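# Complete the TEN block word on the mat

## Task

Viewed from the spot halfway between the two arm bases, the mat's blocks should read "TEN" left to right, but one letter is absent. Find the block bearing that missing letter and place it so that all three blocks rest entirely on the mat, lined up straight and close together, each with its letter facing up and upright. The fourth, unused block must end up off the mat. The arrangement only counts if it stays put without the robot holding it. Finally release everything and pull the grippers away.

## Robot and tools

Robot: two six-joint arms, left_arm and right_arm, each ending in a parallel two-finger gripper. Everything is simulated physics.

World frame: origin on the table surface midway between the arm bases; +x runs out across the table, +z is up, and left_arm sits toward +y. The arm names do not match left or right in any picture. The viewpoint for reading "TEN" is the midpoint between the bases, looking along +x, so reading left to right means going from +y toward -y.

Gripper frame: fingers extend along the gripper's +z and close along its x axis. The reported end_effector_position is the point between the pads; fingertips stick out 17.5 mm past it. A pure rotation pivots about that point, which is 25 mm off the last joint's axis toward the gripper's -y. A held flat block reaches roughly 9 cm from that axis toward -y and rotates with the hand.

execute_actions(actions): actions is a list of actions; each action is a list of up to 15 rows, each row applied for one 1/30 s step. If fewer than 15 rows are given, the final row is repeated to fill 15 steps. Every row is 18 numbers, all in [-1, 1], covering both arms even if one is idle: left_arm dx, dy, dz, rx, ry, rz, then left gripper position, force_limit, speed; then the same nine for right_arm. dx..rz are an offset (not a pose) from that gripper's measured pose at the start of the current action (for a call's first action, the last pose reported in this scene), expressed in the gripper's own axes. Every row in an action refers back to that same start, not to the previous row. Scale: 1.0 equals 0.6 m of translation or 180 degrees; rx, ry, rz form one rotation vector. Gripper position is absolute: +1 fully open (50 mm gap), about -0.65 pads touching, -1 means close until blocked. force_limit per pad: -1 about 20 N, 0 about 102 N, +1 about 185 N (actual grip can run ~17% higher). speed of opening change: -1 is 20 mm/s, 0 is 85, +1 is 150. An empty list just reports state and images. To leave a gripper unchanged, resend its current three numbers; a zero is a real command.

Each step the commanded pose is clipped to within 70 mm and 16 degrees of the measured one, then reached by damped inverse kinematics with position taking priority over orientation. Motion lags commands by about 0.15 s. Large offsets may need several actions; after an action the arm goes no farther than its last clipped pose. Elbows cannot fully straighten.

move(target, speed, blocking): target is a single 18-number row laid out as above; the arm parts are offsets in gripper axes from the pose in the latest result that showed one, and the finger numbers are sent at the start. Each gripper follows a straight line, both paths finishing together, lasting 0.5 to 10 s (cut off at 10 s). Rotation takes the shorter direction. speed is the top path speed in m/s, 0.002 to 0.5, default 0.25; rotation limited to twice that in rad/s. Paths ignore obstacles and the other arm, and grippers can lag, drift, or overshoot speed near full reach. blocking=false returns after 0.5 s while motion continues; poll with wait(0), and until an end is reported, other motion commands are refused unless you wait or stop. The result adds a move: line with the ending (done, off_target, moving, held, fault), any limits (paced means the pose was clipped; held means a check blocked steps, after which the arm may surge), and each gripper's distance to its target.

wait(seconds): 0 to 10; the scene runs with the last commands held, ending early if a running move finishes. stop(): brakes a running move (needs stopping distance; fingers continue). zoom_image(camera, region): camera is cam_high, cam_low, cam_left_wrist or cam_right_wrist; region is [x0, y0, x1, y1] in that camera's pixels, origin top-left, at most 504 by 504. All images are 896x504. finished_scene(scene): pass the current scene's number to end it permanently; the goal must already hold.

Results: per arm, gripper position in metres, orientation quaternion wxyz, and linear/angular velocities, all in the world frame; reported positions drift more at long reach. Hand target lines show where the controller is steering. A pose unreachable line means the clearance check altered or blocked that arm's command. object_status: 0 moving, 1 blocked while opening, 2 blocked while closing (a grip), 3 at commanded position or pads met (usually nothing held). Any new position value resets it to 0 briefly. Stopped fingers only accept new force or speed after a position change of at least 0.01. Lost grips re-close automatically except after a -1 force grip. Opening in mm is about (250 - position_measured) x 0.202. Camera calibration (intrinsics and world-to-camera transforms) is provided and may be slightly off.

Avoid: pressing past contact with a stiff arm (fault stop); joint torque at its limit or 150 N external force halts that arm for 10 s; arms colliding with each other; dropping, slamming or knocking anything off the table (fails the task); long loaded holds that overheat motors (warning at 70 °C, brakes at 85 °C). Occasional external tugs may hit held or loose objects. For a stationary arm send zero offsets.

Each tool is called after "Emit:" as name(argument=value, ...) on one line, values as JSON.

## Session

Emit:
execute_actions(actions=[])

Scene clock: 0.00 s.
left_arm: end_effector_position=(+0.6392, +0.1336, +0.1177) position_measured=3 object_status=3 end_effector_quat_wxyz=(-0.066, -0.607, +0.792, +0.034) end_effector_velocity=(-0.001, -0.000, -0.001) end_effector_angular_velocity=(+0.000, +0.000, -0.000) | right_arm: end_effector_position=(+0.8176, -0.2095, +0.1918) position_measured=3 object_status=3 end_effector_quat_wxyz=(+0.172, -0.157, +0.971, -0.052) end_effector_velocity=(-0.000, +0.000, -0.000) end_effector_angular_velocity=(+0.000, +0.000, -0.000)
Joint positions: left_arm=[ 2.05  -1.253  1.932 -2.188 -1.705  2.448] | right_arm=[ 3.329 -1.301  1.988 -2.591 -1.713 -1.638]
Joint velocities: left_arm=[-0.001  0.     0.001 -0.001 -0.    -0.   ] | right_arm=[ 0.    -0.     0.     0.     0.     0.001]
Hand target (left_arm): +0.639, +0.134, +0.118; -0.066, -0.607, +0.792, +0.034
Hand target (right_arm): +0.818, -0.210, +0.192; +0.172, -0.157, +0.971, -0.052

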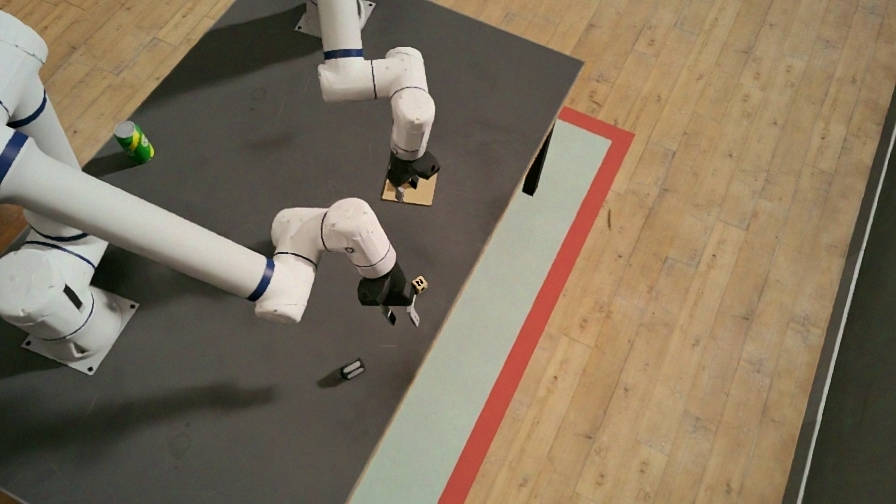

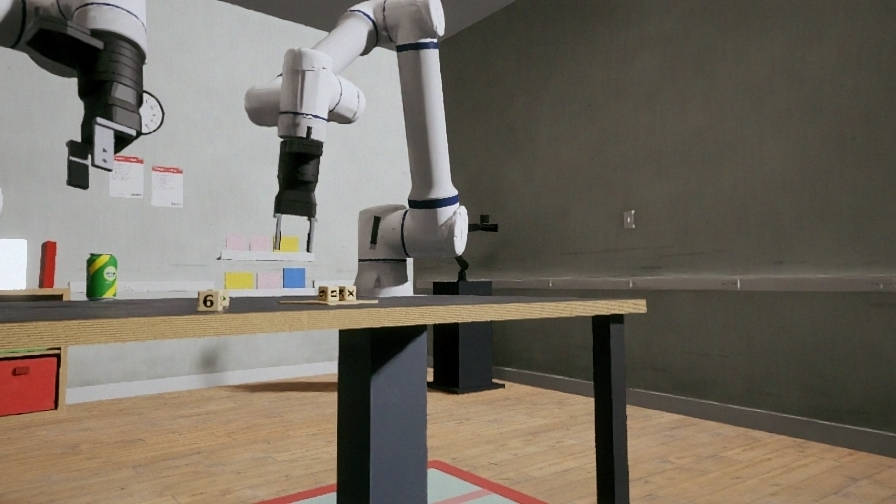

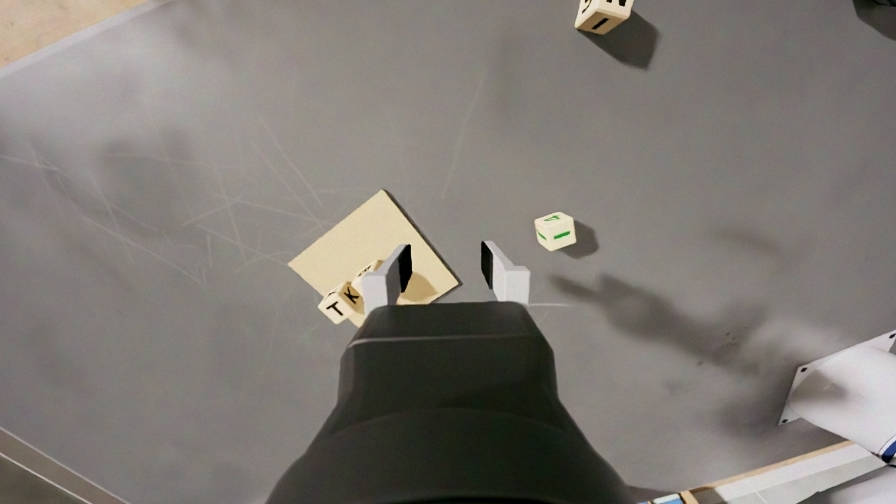

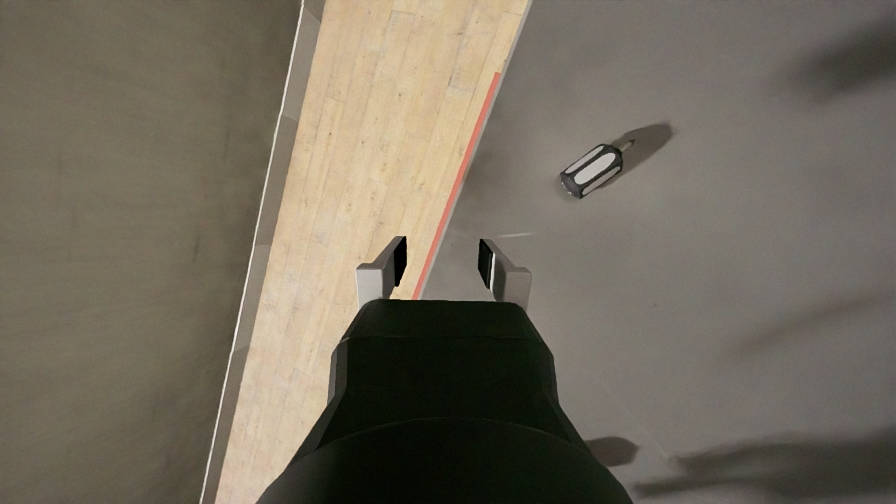

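Emit:
move(target=[0,0.1,-0.3,0,0,0,1,0,0, 0,0,-0.15,0,0,0,1,0,0])

Emit:
zoom_image(camera="cam_high", region=[330,130,490,330])

Emit:
zoom_image(camera="cam_left_wrist", region=[250,0,700,350])

Scene clock: 8.20 s.
left_arm: end_effector_position=(+0.6082, +0.1547, +0.3031) position_measured=3 object_status=3 end_effector_quat_wxyz=(-0.065, -0.607, +0.792, +0.034) end_effector_velocity=(+0.001, +0.001, +0.003) end_effector_angular_velocity=(+0.002, -0.003, -0.000) | right_arm: end_effector_position=(+0.7861, -0.2054, +0.2759) position_measured=3 object_status=3 end_effector_quat_wxyz=(+0.172, -0.157, +0.971, -0.052) end_effector_velocity=(-0.000, -0.000, +0.001) end_effector_angular_velocity=(-0.000, -0.000, -0.000)
Joint positions: left_arm=[ 2.032 -1.467  1.827 -1.871 -1.706  2.429] | right_arm=[ 3.347 -1.425  1.964 -2.441 -1.719 -1.62 ]
Joint velocities: left_arm=[ 0.    -0.003 -0.002  0.004  0.003  0.   ] | right_arm=[ 0.    -0.001 -0.001  0.002 -0.     0.   ]
Hand target (left_arm): +0.608, +0.155, +0.303; -0.065, -0.607, +0.792, +0.034
Hand target (right_arm): +0.786, -0.205, +0.276; +0.172, -0.157, +0.971, -0.052
Off the commanded pose (left_arm): 0.001 m, 0 deg.
Off the commanded pose (right_arm): 0.000 m, 0 deg.
move: done
camera_calibration (this result's frames):
cam_left_wrist: T_world_to_cam=[[-0.281239, -0.956042, 0.0829907, 0.292419], [-0.882703, 0.291651, 0.368478, 0.388344], [-0.376484, 0.0303742, -0.925925, 0.656641], [0, 0, 0, 1]] pos_world=[0.672247, 0.146359, 0.440636]
cam_right_wrist: T_world_to_cam=[[-0.884348, -0.386572, -0.261705, 0.681701], [-0.422869, 0.900844, 0.0982883, 0.49035], [0.19776, 0.197588, -0.96013, 0.299116], [0, 0, 0, 1]] pos_world=[0.751061, -0.237304, 0.4174]

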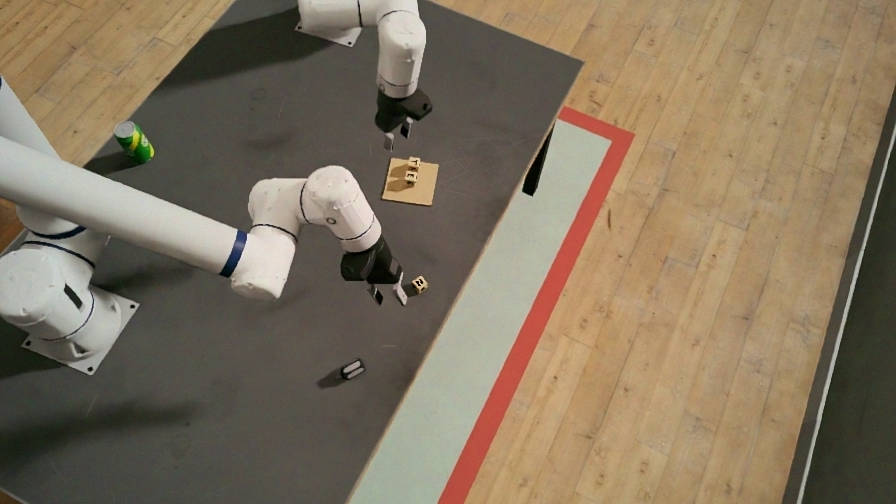

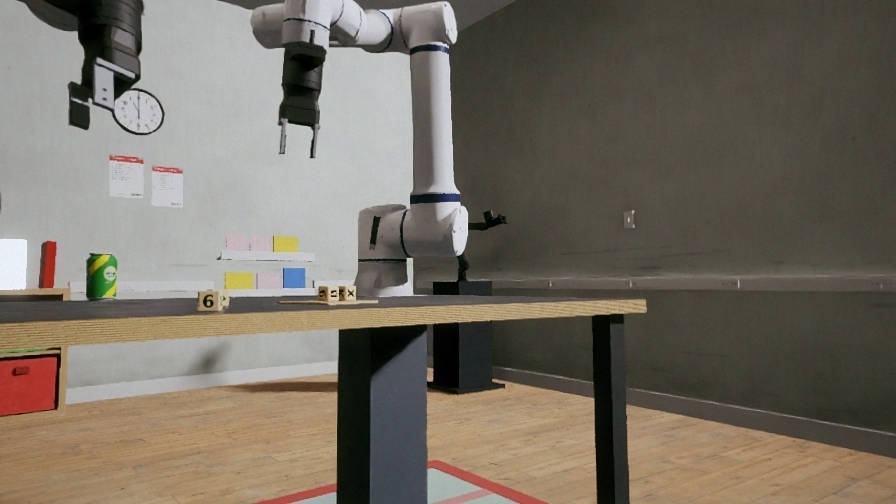

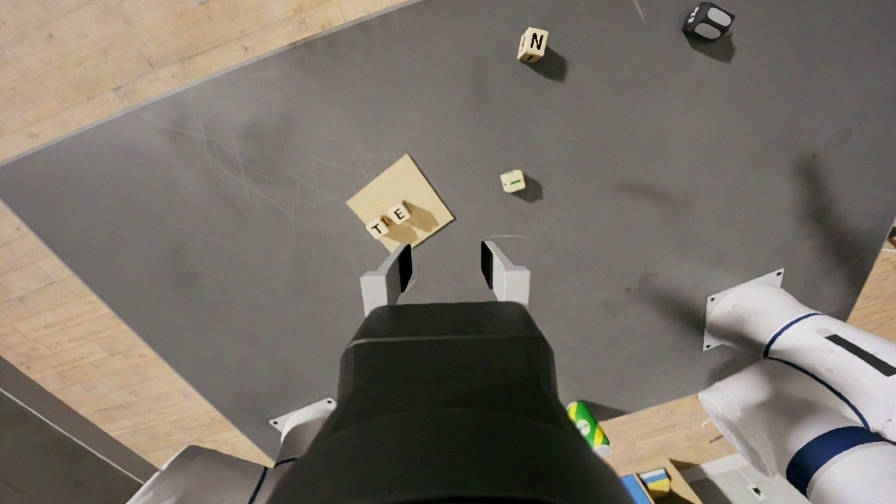

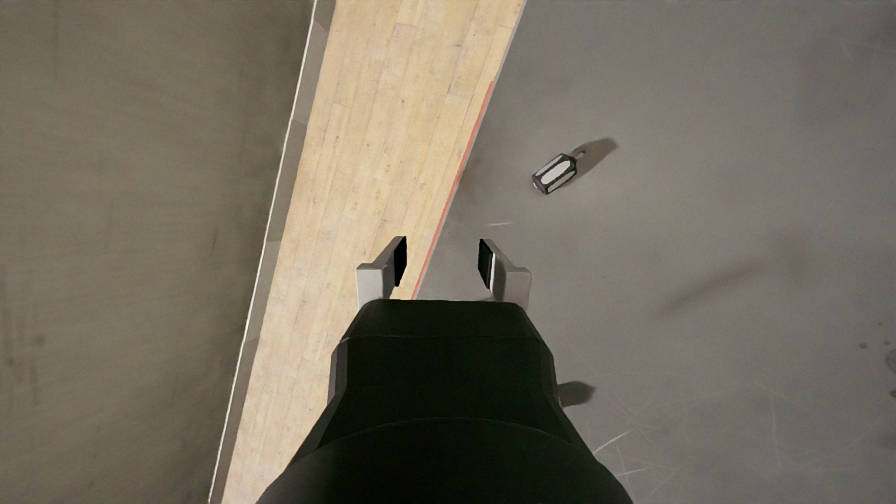

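Region (330, 130, 490, 330) of cam_high's 896x504 image, scaled by 2.520, with more detail than that image has; it fills the left 403 columns of this view, and the rest is white.

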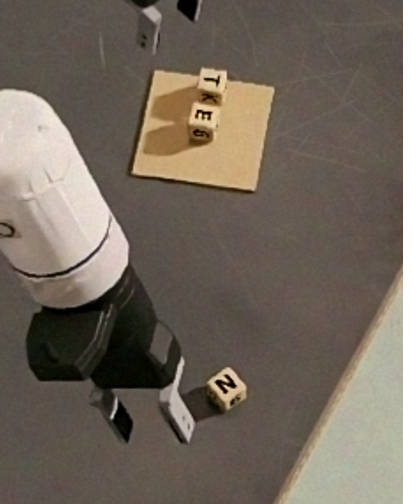

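Region (250, 0, 700, 350) of cam_left_wrist's 896x504 image, scaled by 1.120, with more detail than that image has.

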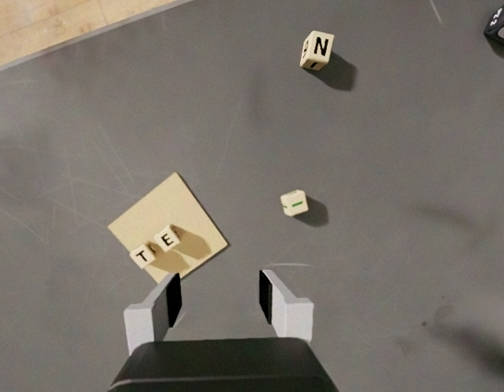

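Emit:
move(target=[0.221,-0.348,0.221,0.042,-0.0194,0,1,0,0, 0.16,-0.4,0,0,0,0,1,0,0])

Scene clock: 29.67 s.
left_arm: end_effector_position=(+0.7547, -0.0318, +0.1538) position_measured=3 object_status=3 end_effector_quat_wxyz=(-0.001, -0.608, +0.794, +0.000) end_effector_velocity=(+0.001, -0.001, -0.002) end_effector_angular_velocity=(+0.001, -0.000, +0.001) | right_arm: end_effector_position=(+0.7687, -0.4629, +0.2821) position_measured=3 object_status=3 end_effector_quat_wxyz=(+0.171, -0.157, +0.971, -0.053) end_effector_velocity=(-0.000, -0.002, +0.000) end_effector_angular_velocity=(+0.001, -0.000, +0.001)
Joint positions: left_arm=[ 2.009 -1.037  1.54  -2.074 -1.573  2.402] | right_arm=[ 2.942 -1.607  2.153 -2.477 -1.581 -2.002]
Joint velocities: left_arm=[ 0.     0.004 -0.003  0.     0.001 -0.001] | right_arm=[-0.004 -0.001  0.001  0.     0.002 -0.004]
Hand target (left_arm): +0.755, -0.032, +0.154; -0.001, -0.608, +0.794, +0.000
Hand target (right_arm): +0.769, -0.463, +0.282; +0.171, -0.157, +0.971, -0.053
Off the commanded pose (left_arm): 0.001 m, 0 deg.
Off the commanded pose (right_arm): 0.001 m, 0 deg.
move: done
camera_calibration (this result's frames):
cam_left_wrist: T_world_to_cam=[[-0.288213, -0.957386, 0.0185791, 0.182831], [-0.926876, 0.283796, 0.245682, 0.679008], [-0.240486, 0.0535883, -0.969172, 0.483919], [0, 0, 0, 1]] pos_world=[0.798427, -0.0435926, 0.298784]
cam_right_wrist: T_world_to_cam=[[-0.884485, -0.386628, -0.261159, 0.56832], [-0.422773, 0.900911, 0.0980945, 0.714386], [0.197355, 0.197174, -0.960299, 0.359594], [0, 0, 0, 1]] pos_world=[0.733726, -0.494773, 0.423662]

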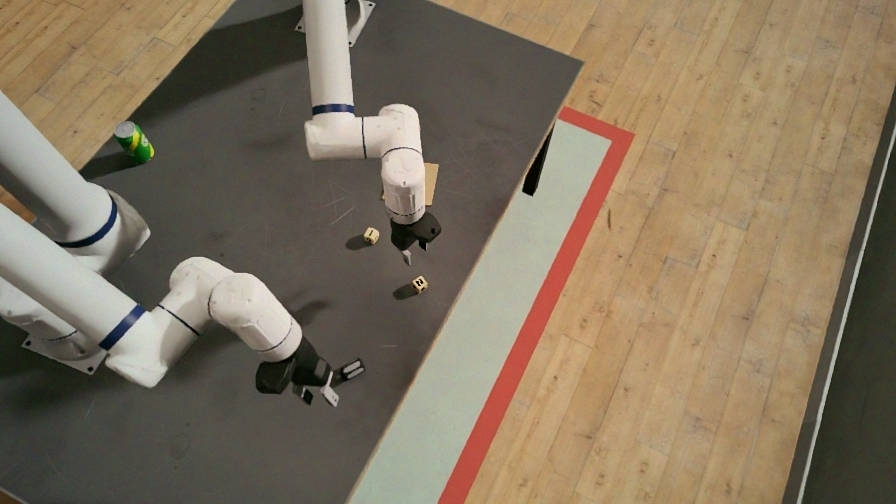

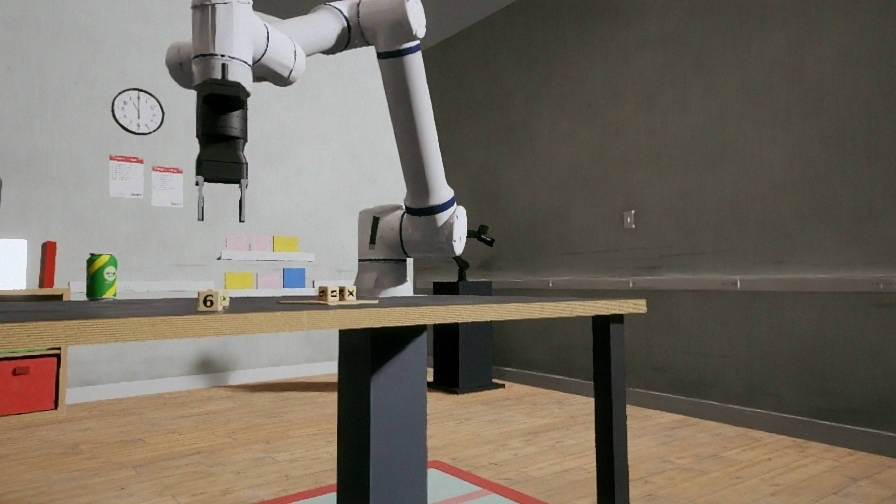

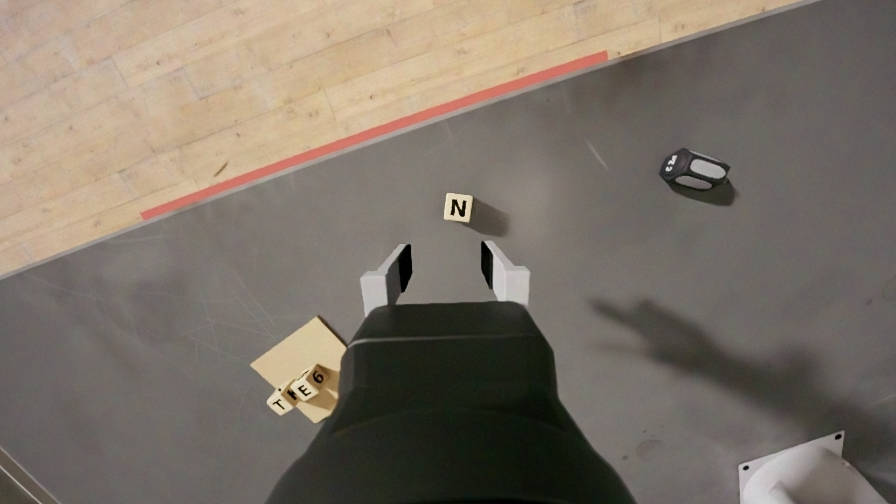

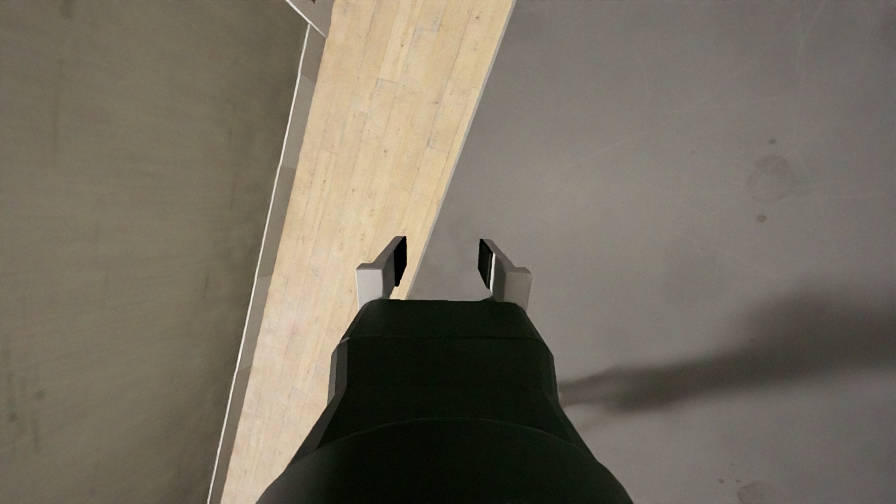

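Emit:
move(target=[0.026,-0.043,0.107,0,0,-0.478,1,0,0, 0,0,0,0,0,0,1,0,0])

Scene clock: 42.83 s.
left_arm: end_effector_position=(+0.7754, -0.0540, +0.0900) position_measured=3 object_status=3 end_effector_quat_wxyz=(+0.001, +0.986, -0.166, -0.001) end_effector_velocity=(+0.000, -0.001, -0.002) end_effector_angular_velocity=(+0.001, -0.001, +0.014) | right_arm: end_effector_position=(+0.7687, -0.4629, +0.2821) position_measured=3 object_status=3 end_effector_quat_wxyz=(+0.171, -0.157, +0.971, -0.053) end_effector_velocity=(-0.000, +0.000, +0.000) end_effector_angular_velocity=(+0.000, -0.000, +0.000)
Joint positions: left_arm=[ 2.012 -0.894  1.425 -2.102 -1.573  0.905] | right_arm=[ 2.942 -1.607  2.153 -2.477 -1.581 -2.002]
Joint velocities: left_arm=[-0.     0.003 -0.001 -0.001  0.001 -0.015] | right_arm=[ 0. -0.  0.  0.  0. -0.]
Hand target (left_arm): +0.775, -0.054, +0.090; +0.001, +0.986, -0.165, -0.001
Hand target (right_arm): +0.769, -0.463, +0.282; +0.171, -0.157, +0.971, -0.053
Off the commanded pose (left_arm): 0.000 m, 0 deg.
Off the commanded pose (right_arm): 0.000 m, 0 deg.
move: done
camera_calibration (this result's frames):
cam_left_wrist: T_world_to_cam=[[0.934726, -0.355039, 0.0152865, -0.746658], [-0.347678, -0.904754, 0.24605, 0.206898], [-0.073527, -0.235305, -0.969137, 0.283172], [0, 0, 0, 1]] pos_world=[0.790675, -0.0112696, 0.234939]
cam_right_wrist: T_world_to_cam=[[-0.884491, -0.386628, -0.261139, 0.568313], [-0.42277, 0.900911, 0.0981069, 0.714379], [0.197332, 0.197177, -0.960303, 0.35961], [0, 0, 0, 1]] pos_world=[0.733724, -0.494773, 0.423658]

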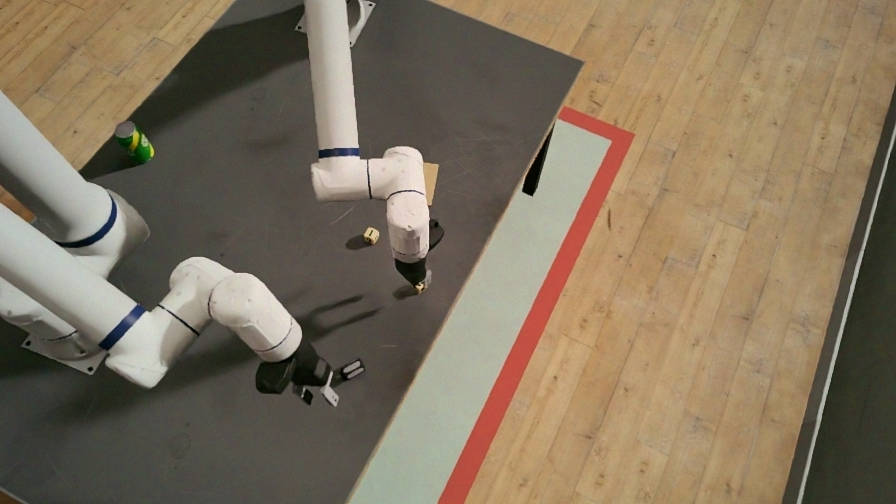

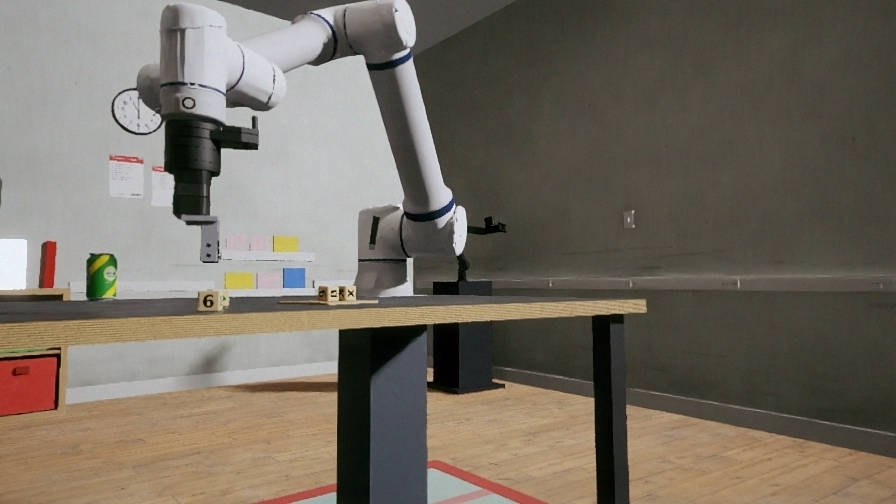

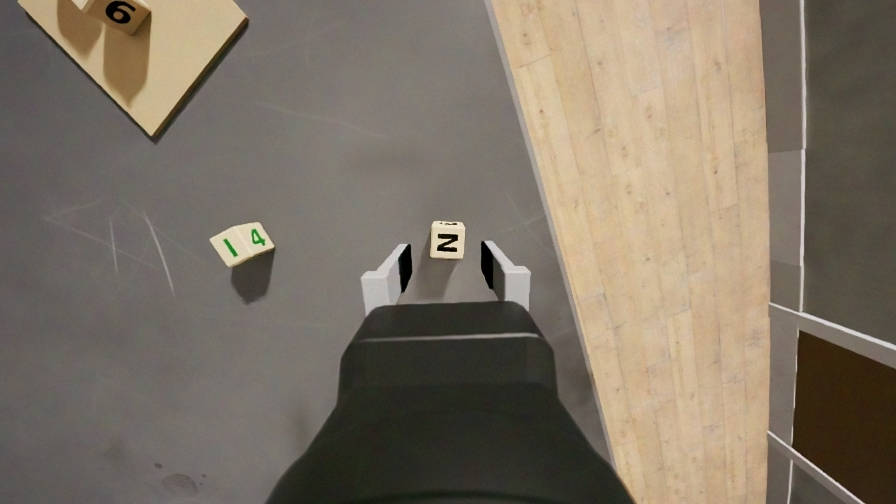

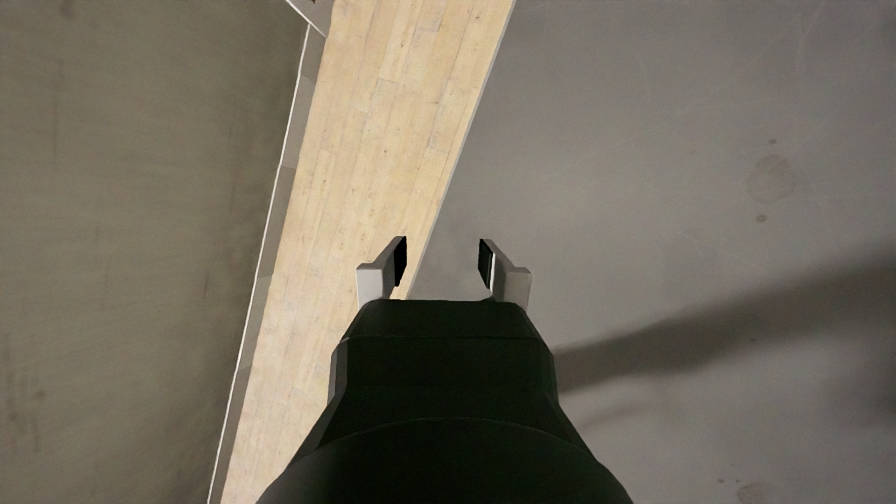

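Emit:
move(target=[0,0,0.113,0,0,0,1,0,0, 0,0,0,0,0,0,1,0,0], speed=0.1)

Emit:
execute_actions(actions=[[[0,0,0,0,0,0,-1,-0.6,0, 0,0,0,0,0,0,1,0,0]],[[0,0,0,0,0,0,-1,-0.6,0, 0,0,0,0,0,0,1,0,0]]])

Scene clock: 51.53 s.
left_arm: end_effector_position=(+0.7752, -0.0544, +0.0225) position_measured=3 object_status=3 end_effector_quat_wxyz=(+0.001, +0.986, -0.166, -0.001) end_effector_velocity=(-0.000, -0.001, -0.002) end_effector_angular_velocity=(-0.002, +0.001, -0.001) | right_arm: end_effector_position=(+0.7687, -0.4629, +0.2821) position_measured=3 object_status=3 end_effector_quat_wxyz=(+0.171, -0.157, +0.971, -0.053) end_effector_velocity=(+0.000, +0.000, +0.000) end_effector_angular_velocity=(+0.000, -0.000, -0.000)
Joint positions: left_arm=[ 2.011 -0.834  1.455 -2.192 -1.573  0.904] | right_arm=[ 2.942 -1.607  2.153 -2.477 -1.581 -2.002]
Joint velocities: left_arm=[-0.     0.002  0.    -0.004 -0.002  0.001] | right_arm=[ 0.     0.    -0.     0.    -0.     0.001]
Hand target (left_arm): +0.775, -0.054, +0.022; +0.001, +0.986, -0.166, -0.001
Hand target (right_arm): +0.769, -0.463, +0.282; +0.171, -0.157, +0.971, -0.053
Off the commanded pose (left_arm): 0.000 m, 0 deg.
Off the commanded pose (right_arm): 0.000 m, 0 deg.
move: done
camera_calibration (this result's frames):
cam_left_wrist: T_world_to_cam=[[0.934729, -0.355032, 0.0153284, -0.745581], [-0.347683, -0.90476, 0.246021, 0.223076], [-0.0734767, -0.235292, -0.969143, 0.217658], [0, 0, 0, 1]] pos_world=[0.790469, -0.0116618, 0.167489]
cam_right_wrist: T_world_to_cam=[[-0.884485, -0.386628, -0.261159, 0.56832], [-0.422772, 0.900911, 0.0980943, 0.714386], [0.197355, 0.197174, -0.960299, 0.359594], [0, 0, 0, 1]] pos_world=[0.733726, -0.494773, 0.423663]

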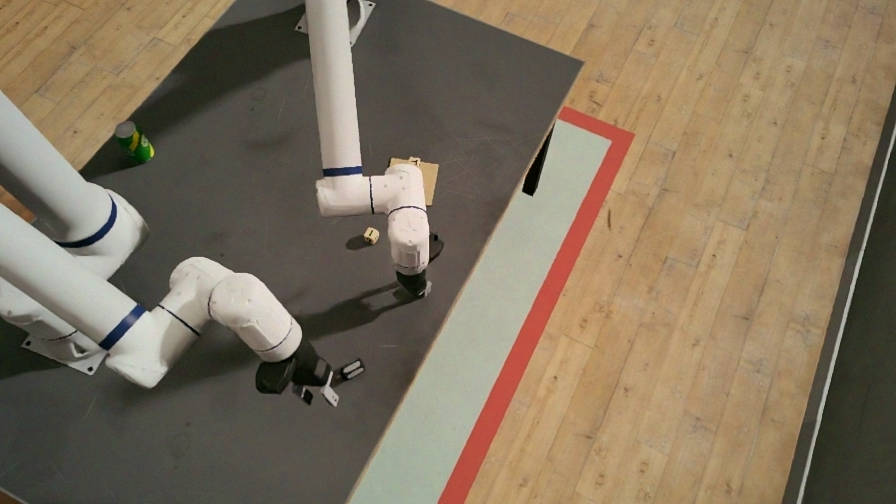

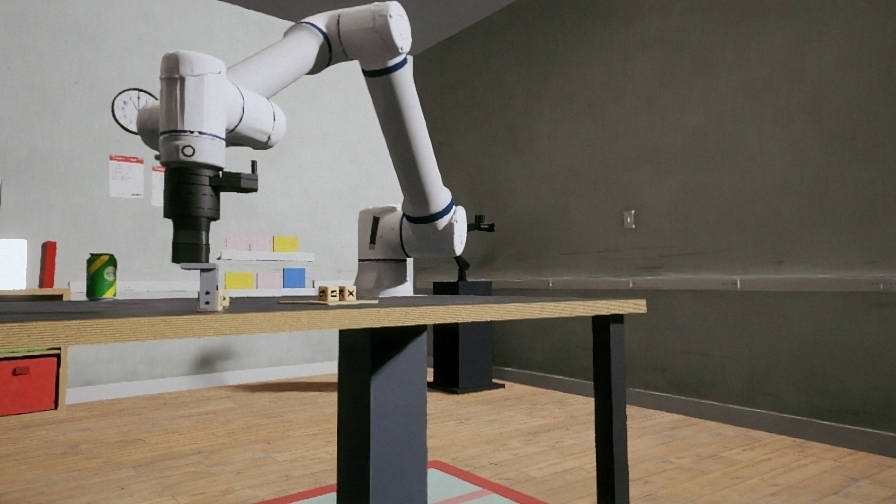

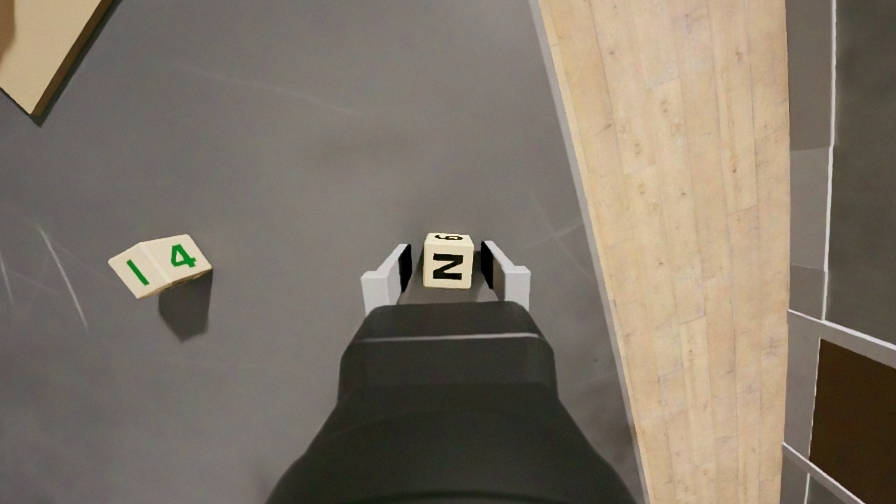

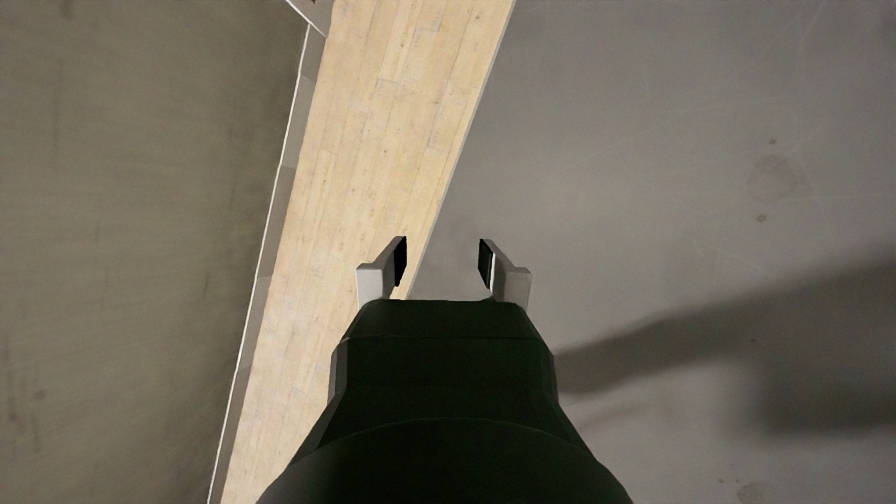

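Scene clock: 52.53 s.
left_arm: end_effector_position=(+0.7752, -0.0544, +0.0224) position_measured=105 object_status=2 end_effector_quat_wxyz=(+0.001, +0.986, -0.166, -0.001) end_effector_velocity=(+0.001, +0.001, +0.000) end_effector_angular_velocity=(+0.001, -0.001, +0.001) | right_arm: end_effector_position=(+0.7687, -0.4629, +0.2821) position_measured=3 object_status=3 end_effector_quat_wxyz=(+0.171, -0.157, +0.971, -0.053) end_effector_velocity=(+0.000, -0.000, -0.000) end_effector_angular_velocity=(-0.000, +0.000, +0.000)
Joint positions: left_arm=[ 2.011 -0.834  1.455 -2.192 -1.573  0.904] | right_arm=[ 2.942 -1.607  2.153 -2.477 -1.581 -2.002]
Joint velocities: left_arm=[ 0.001 -0.     0.     0.001  0.002  0.001] | right_arm=[-0.     0.    -0.     0.    -0.    -0.001]
Hand target (left_arm): +0.775, -0.054, +0.022; +0.001, +0.986, -0.166, -0.001
Hand target (right_arm): +0.769, -0.463, +0.282; +0.171, -0.157, +0.971, -0.053
Off the commanded pose (left_arm): 0.000 m, 0 deg.
Off the commanded pose (right_arm): 0.000 m, 0 deg.
camera_calibration (this result's frames):
cam_left_wrist: T_world_to_cam=[[0.934728, -0.355035, 0.0153093, -0.745573], [-0.347683, -0.904764, 0.246007, 0.223098], [-0.0734898, -0.235272, -0.969147, 0.217591], [0, 0, 0, 1]] pos_world=[0.790466, -0.01166, 0.167408]
cam_right_wrist: T_world_to_cam=[[-0.884485, -0.386628, -0.261159, 0.56832], [-0.422772, 0.900911, 0.0980945, 0.714386], [0.197355, 0.197174, -0.960299, 0.359594], [0, 0, 0, 1]] pos_world=[0.733726, -0.494773, 0.423662]

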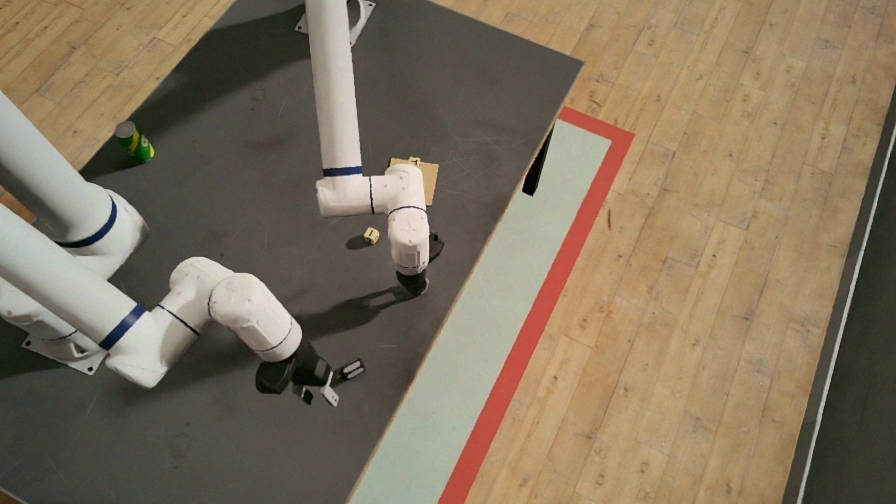

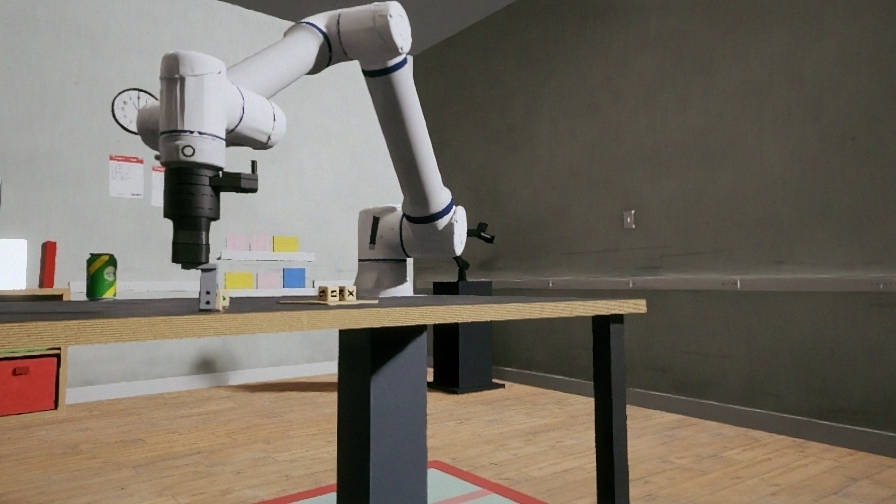

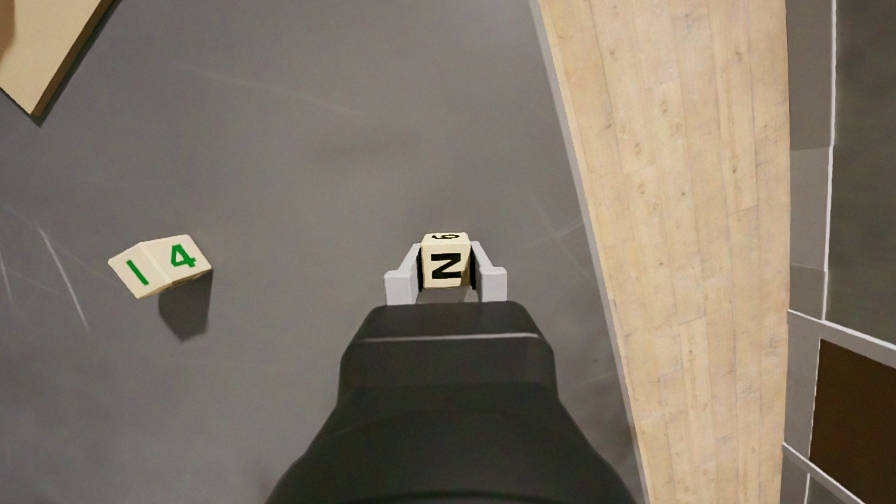

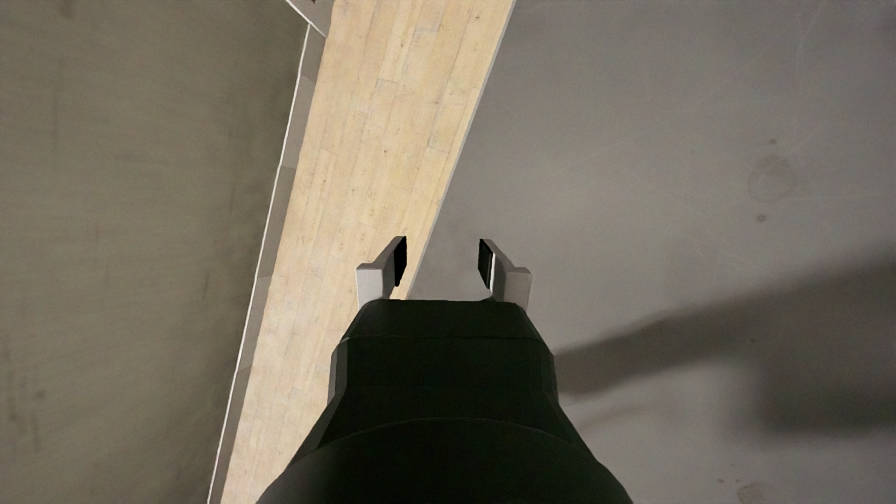

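Emit:
move(target=[-0.356,-0.238,-0.2,0,0,-0.2,-1,-0.6,0, 0,0,0,0,0,0,1,0,0])

Scene clock: 59.17 s.
left_arm: end_effector_position=(+0.6204, +0.1512, +0.1412) position_measured=105 object_status=2 end_effector_quat_wxyz=(+0.000, +0.989, +0.147, -0.001) end_effector_velocity=(-0.001, +0.001, +0.000) end_effector_angular_velocity=(-0.000, +0.000, +0.003) | right_arm: end_effector_position=(+0.7687, -0.4629, +0.2821) position_measured=3 object_status=3 end_effector_quat_wxyz=(+0.171, -0.157, +0.971, -0.053) end_effector_velocity=(-0.000, +0.000, -0.000) end_effector_angular_velocity=(-0.000, +0.000, +0.001)
Joint positions: left_arm=[ 2.003 -1.282  1.937 -2.226 -1.573  0.268] | right_arm=[ 2.942 -1.607  2.153 -2.477 -1.581 -2.002]
Joint velocities: left_arm=[-0.001 -0.003  0.003  0.    -0.    -0.004] | right_arm=[ 0.    -0.     0.     0.    -0.    -0.001]
Hand target (left_arm): +0.620, +0.151, +0.141; +0.000, +0.989, +0.147, -0.001
Hand target (right_arm): +0.769, -0.463, +0.282; +0.171, -0.157, +0.971, -0.053
Off the commanded pose (left_arm): 0.001 m, 0 deg.
Off the commanded pose (right_arm): 0.000 m, 0 deg.
move: done
camera_calibration (this result's frames):
cam_left_wrist: T_world_to_cam=[[0.965025, 0.261758, 0.0144534, -0.641643], [0.250404, -0.936682, 0.244796, -0.0400285], [0.0776156, -0.232615, -0.969467, 0.27559], [0, 0, 0, 1]] pos_world=[0.607835, 0.194568, 0.286248]
cam_right_wrist: T_world_to_cam=[[-0.884485, -0.386629, -0.261159, 0.56832], [-0.422773, 0.900911, 0.0980943, 0.714386], [0.197355, 0.197174, -0.960299, 0.359594], [0, 0, 0, 1]] pos_world=[0.733726, -0.494773, 0.423663]

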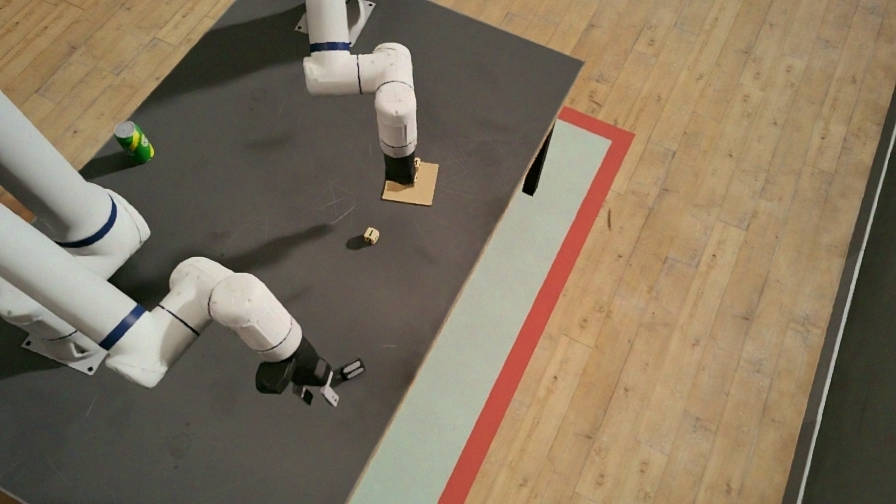

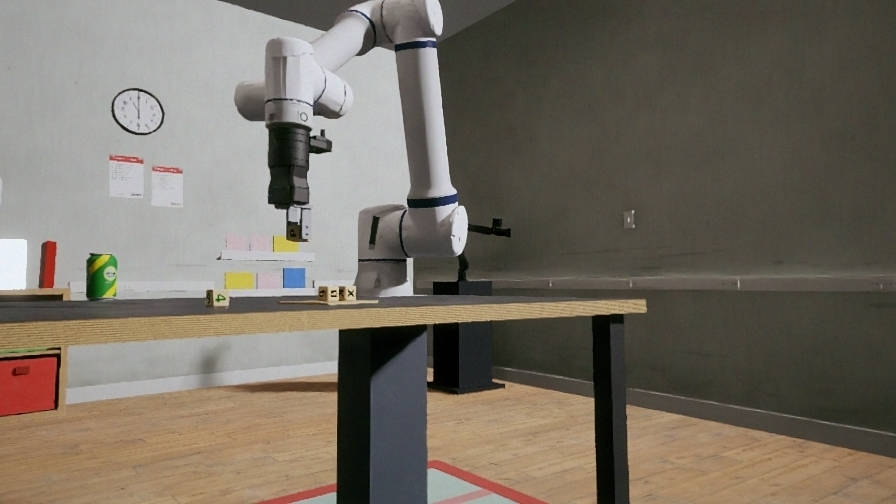

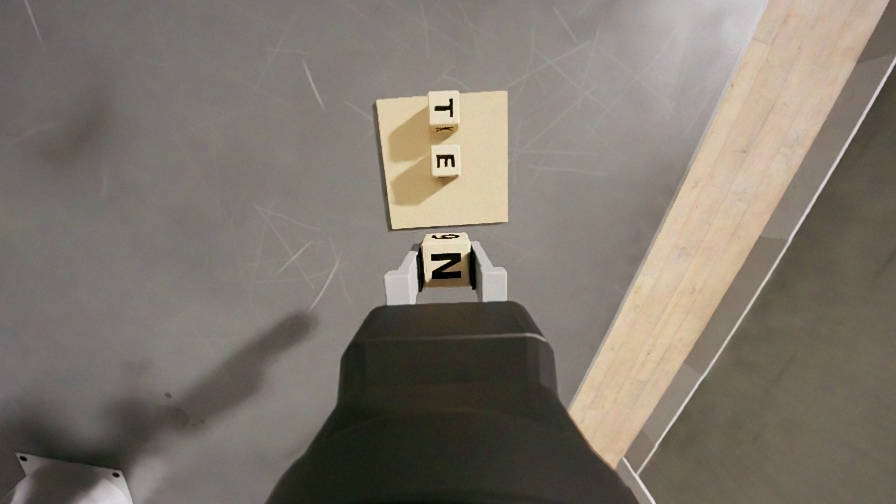

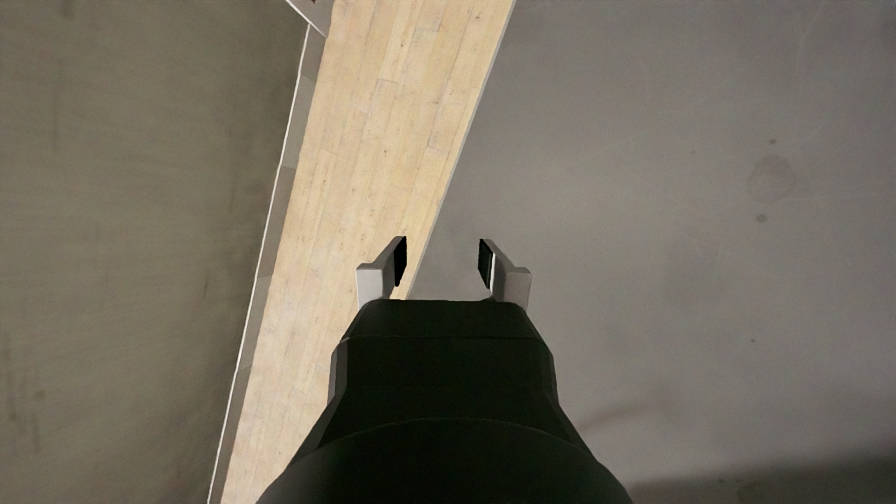

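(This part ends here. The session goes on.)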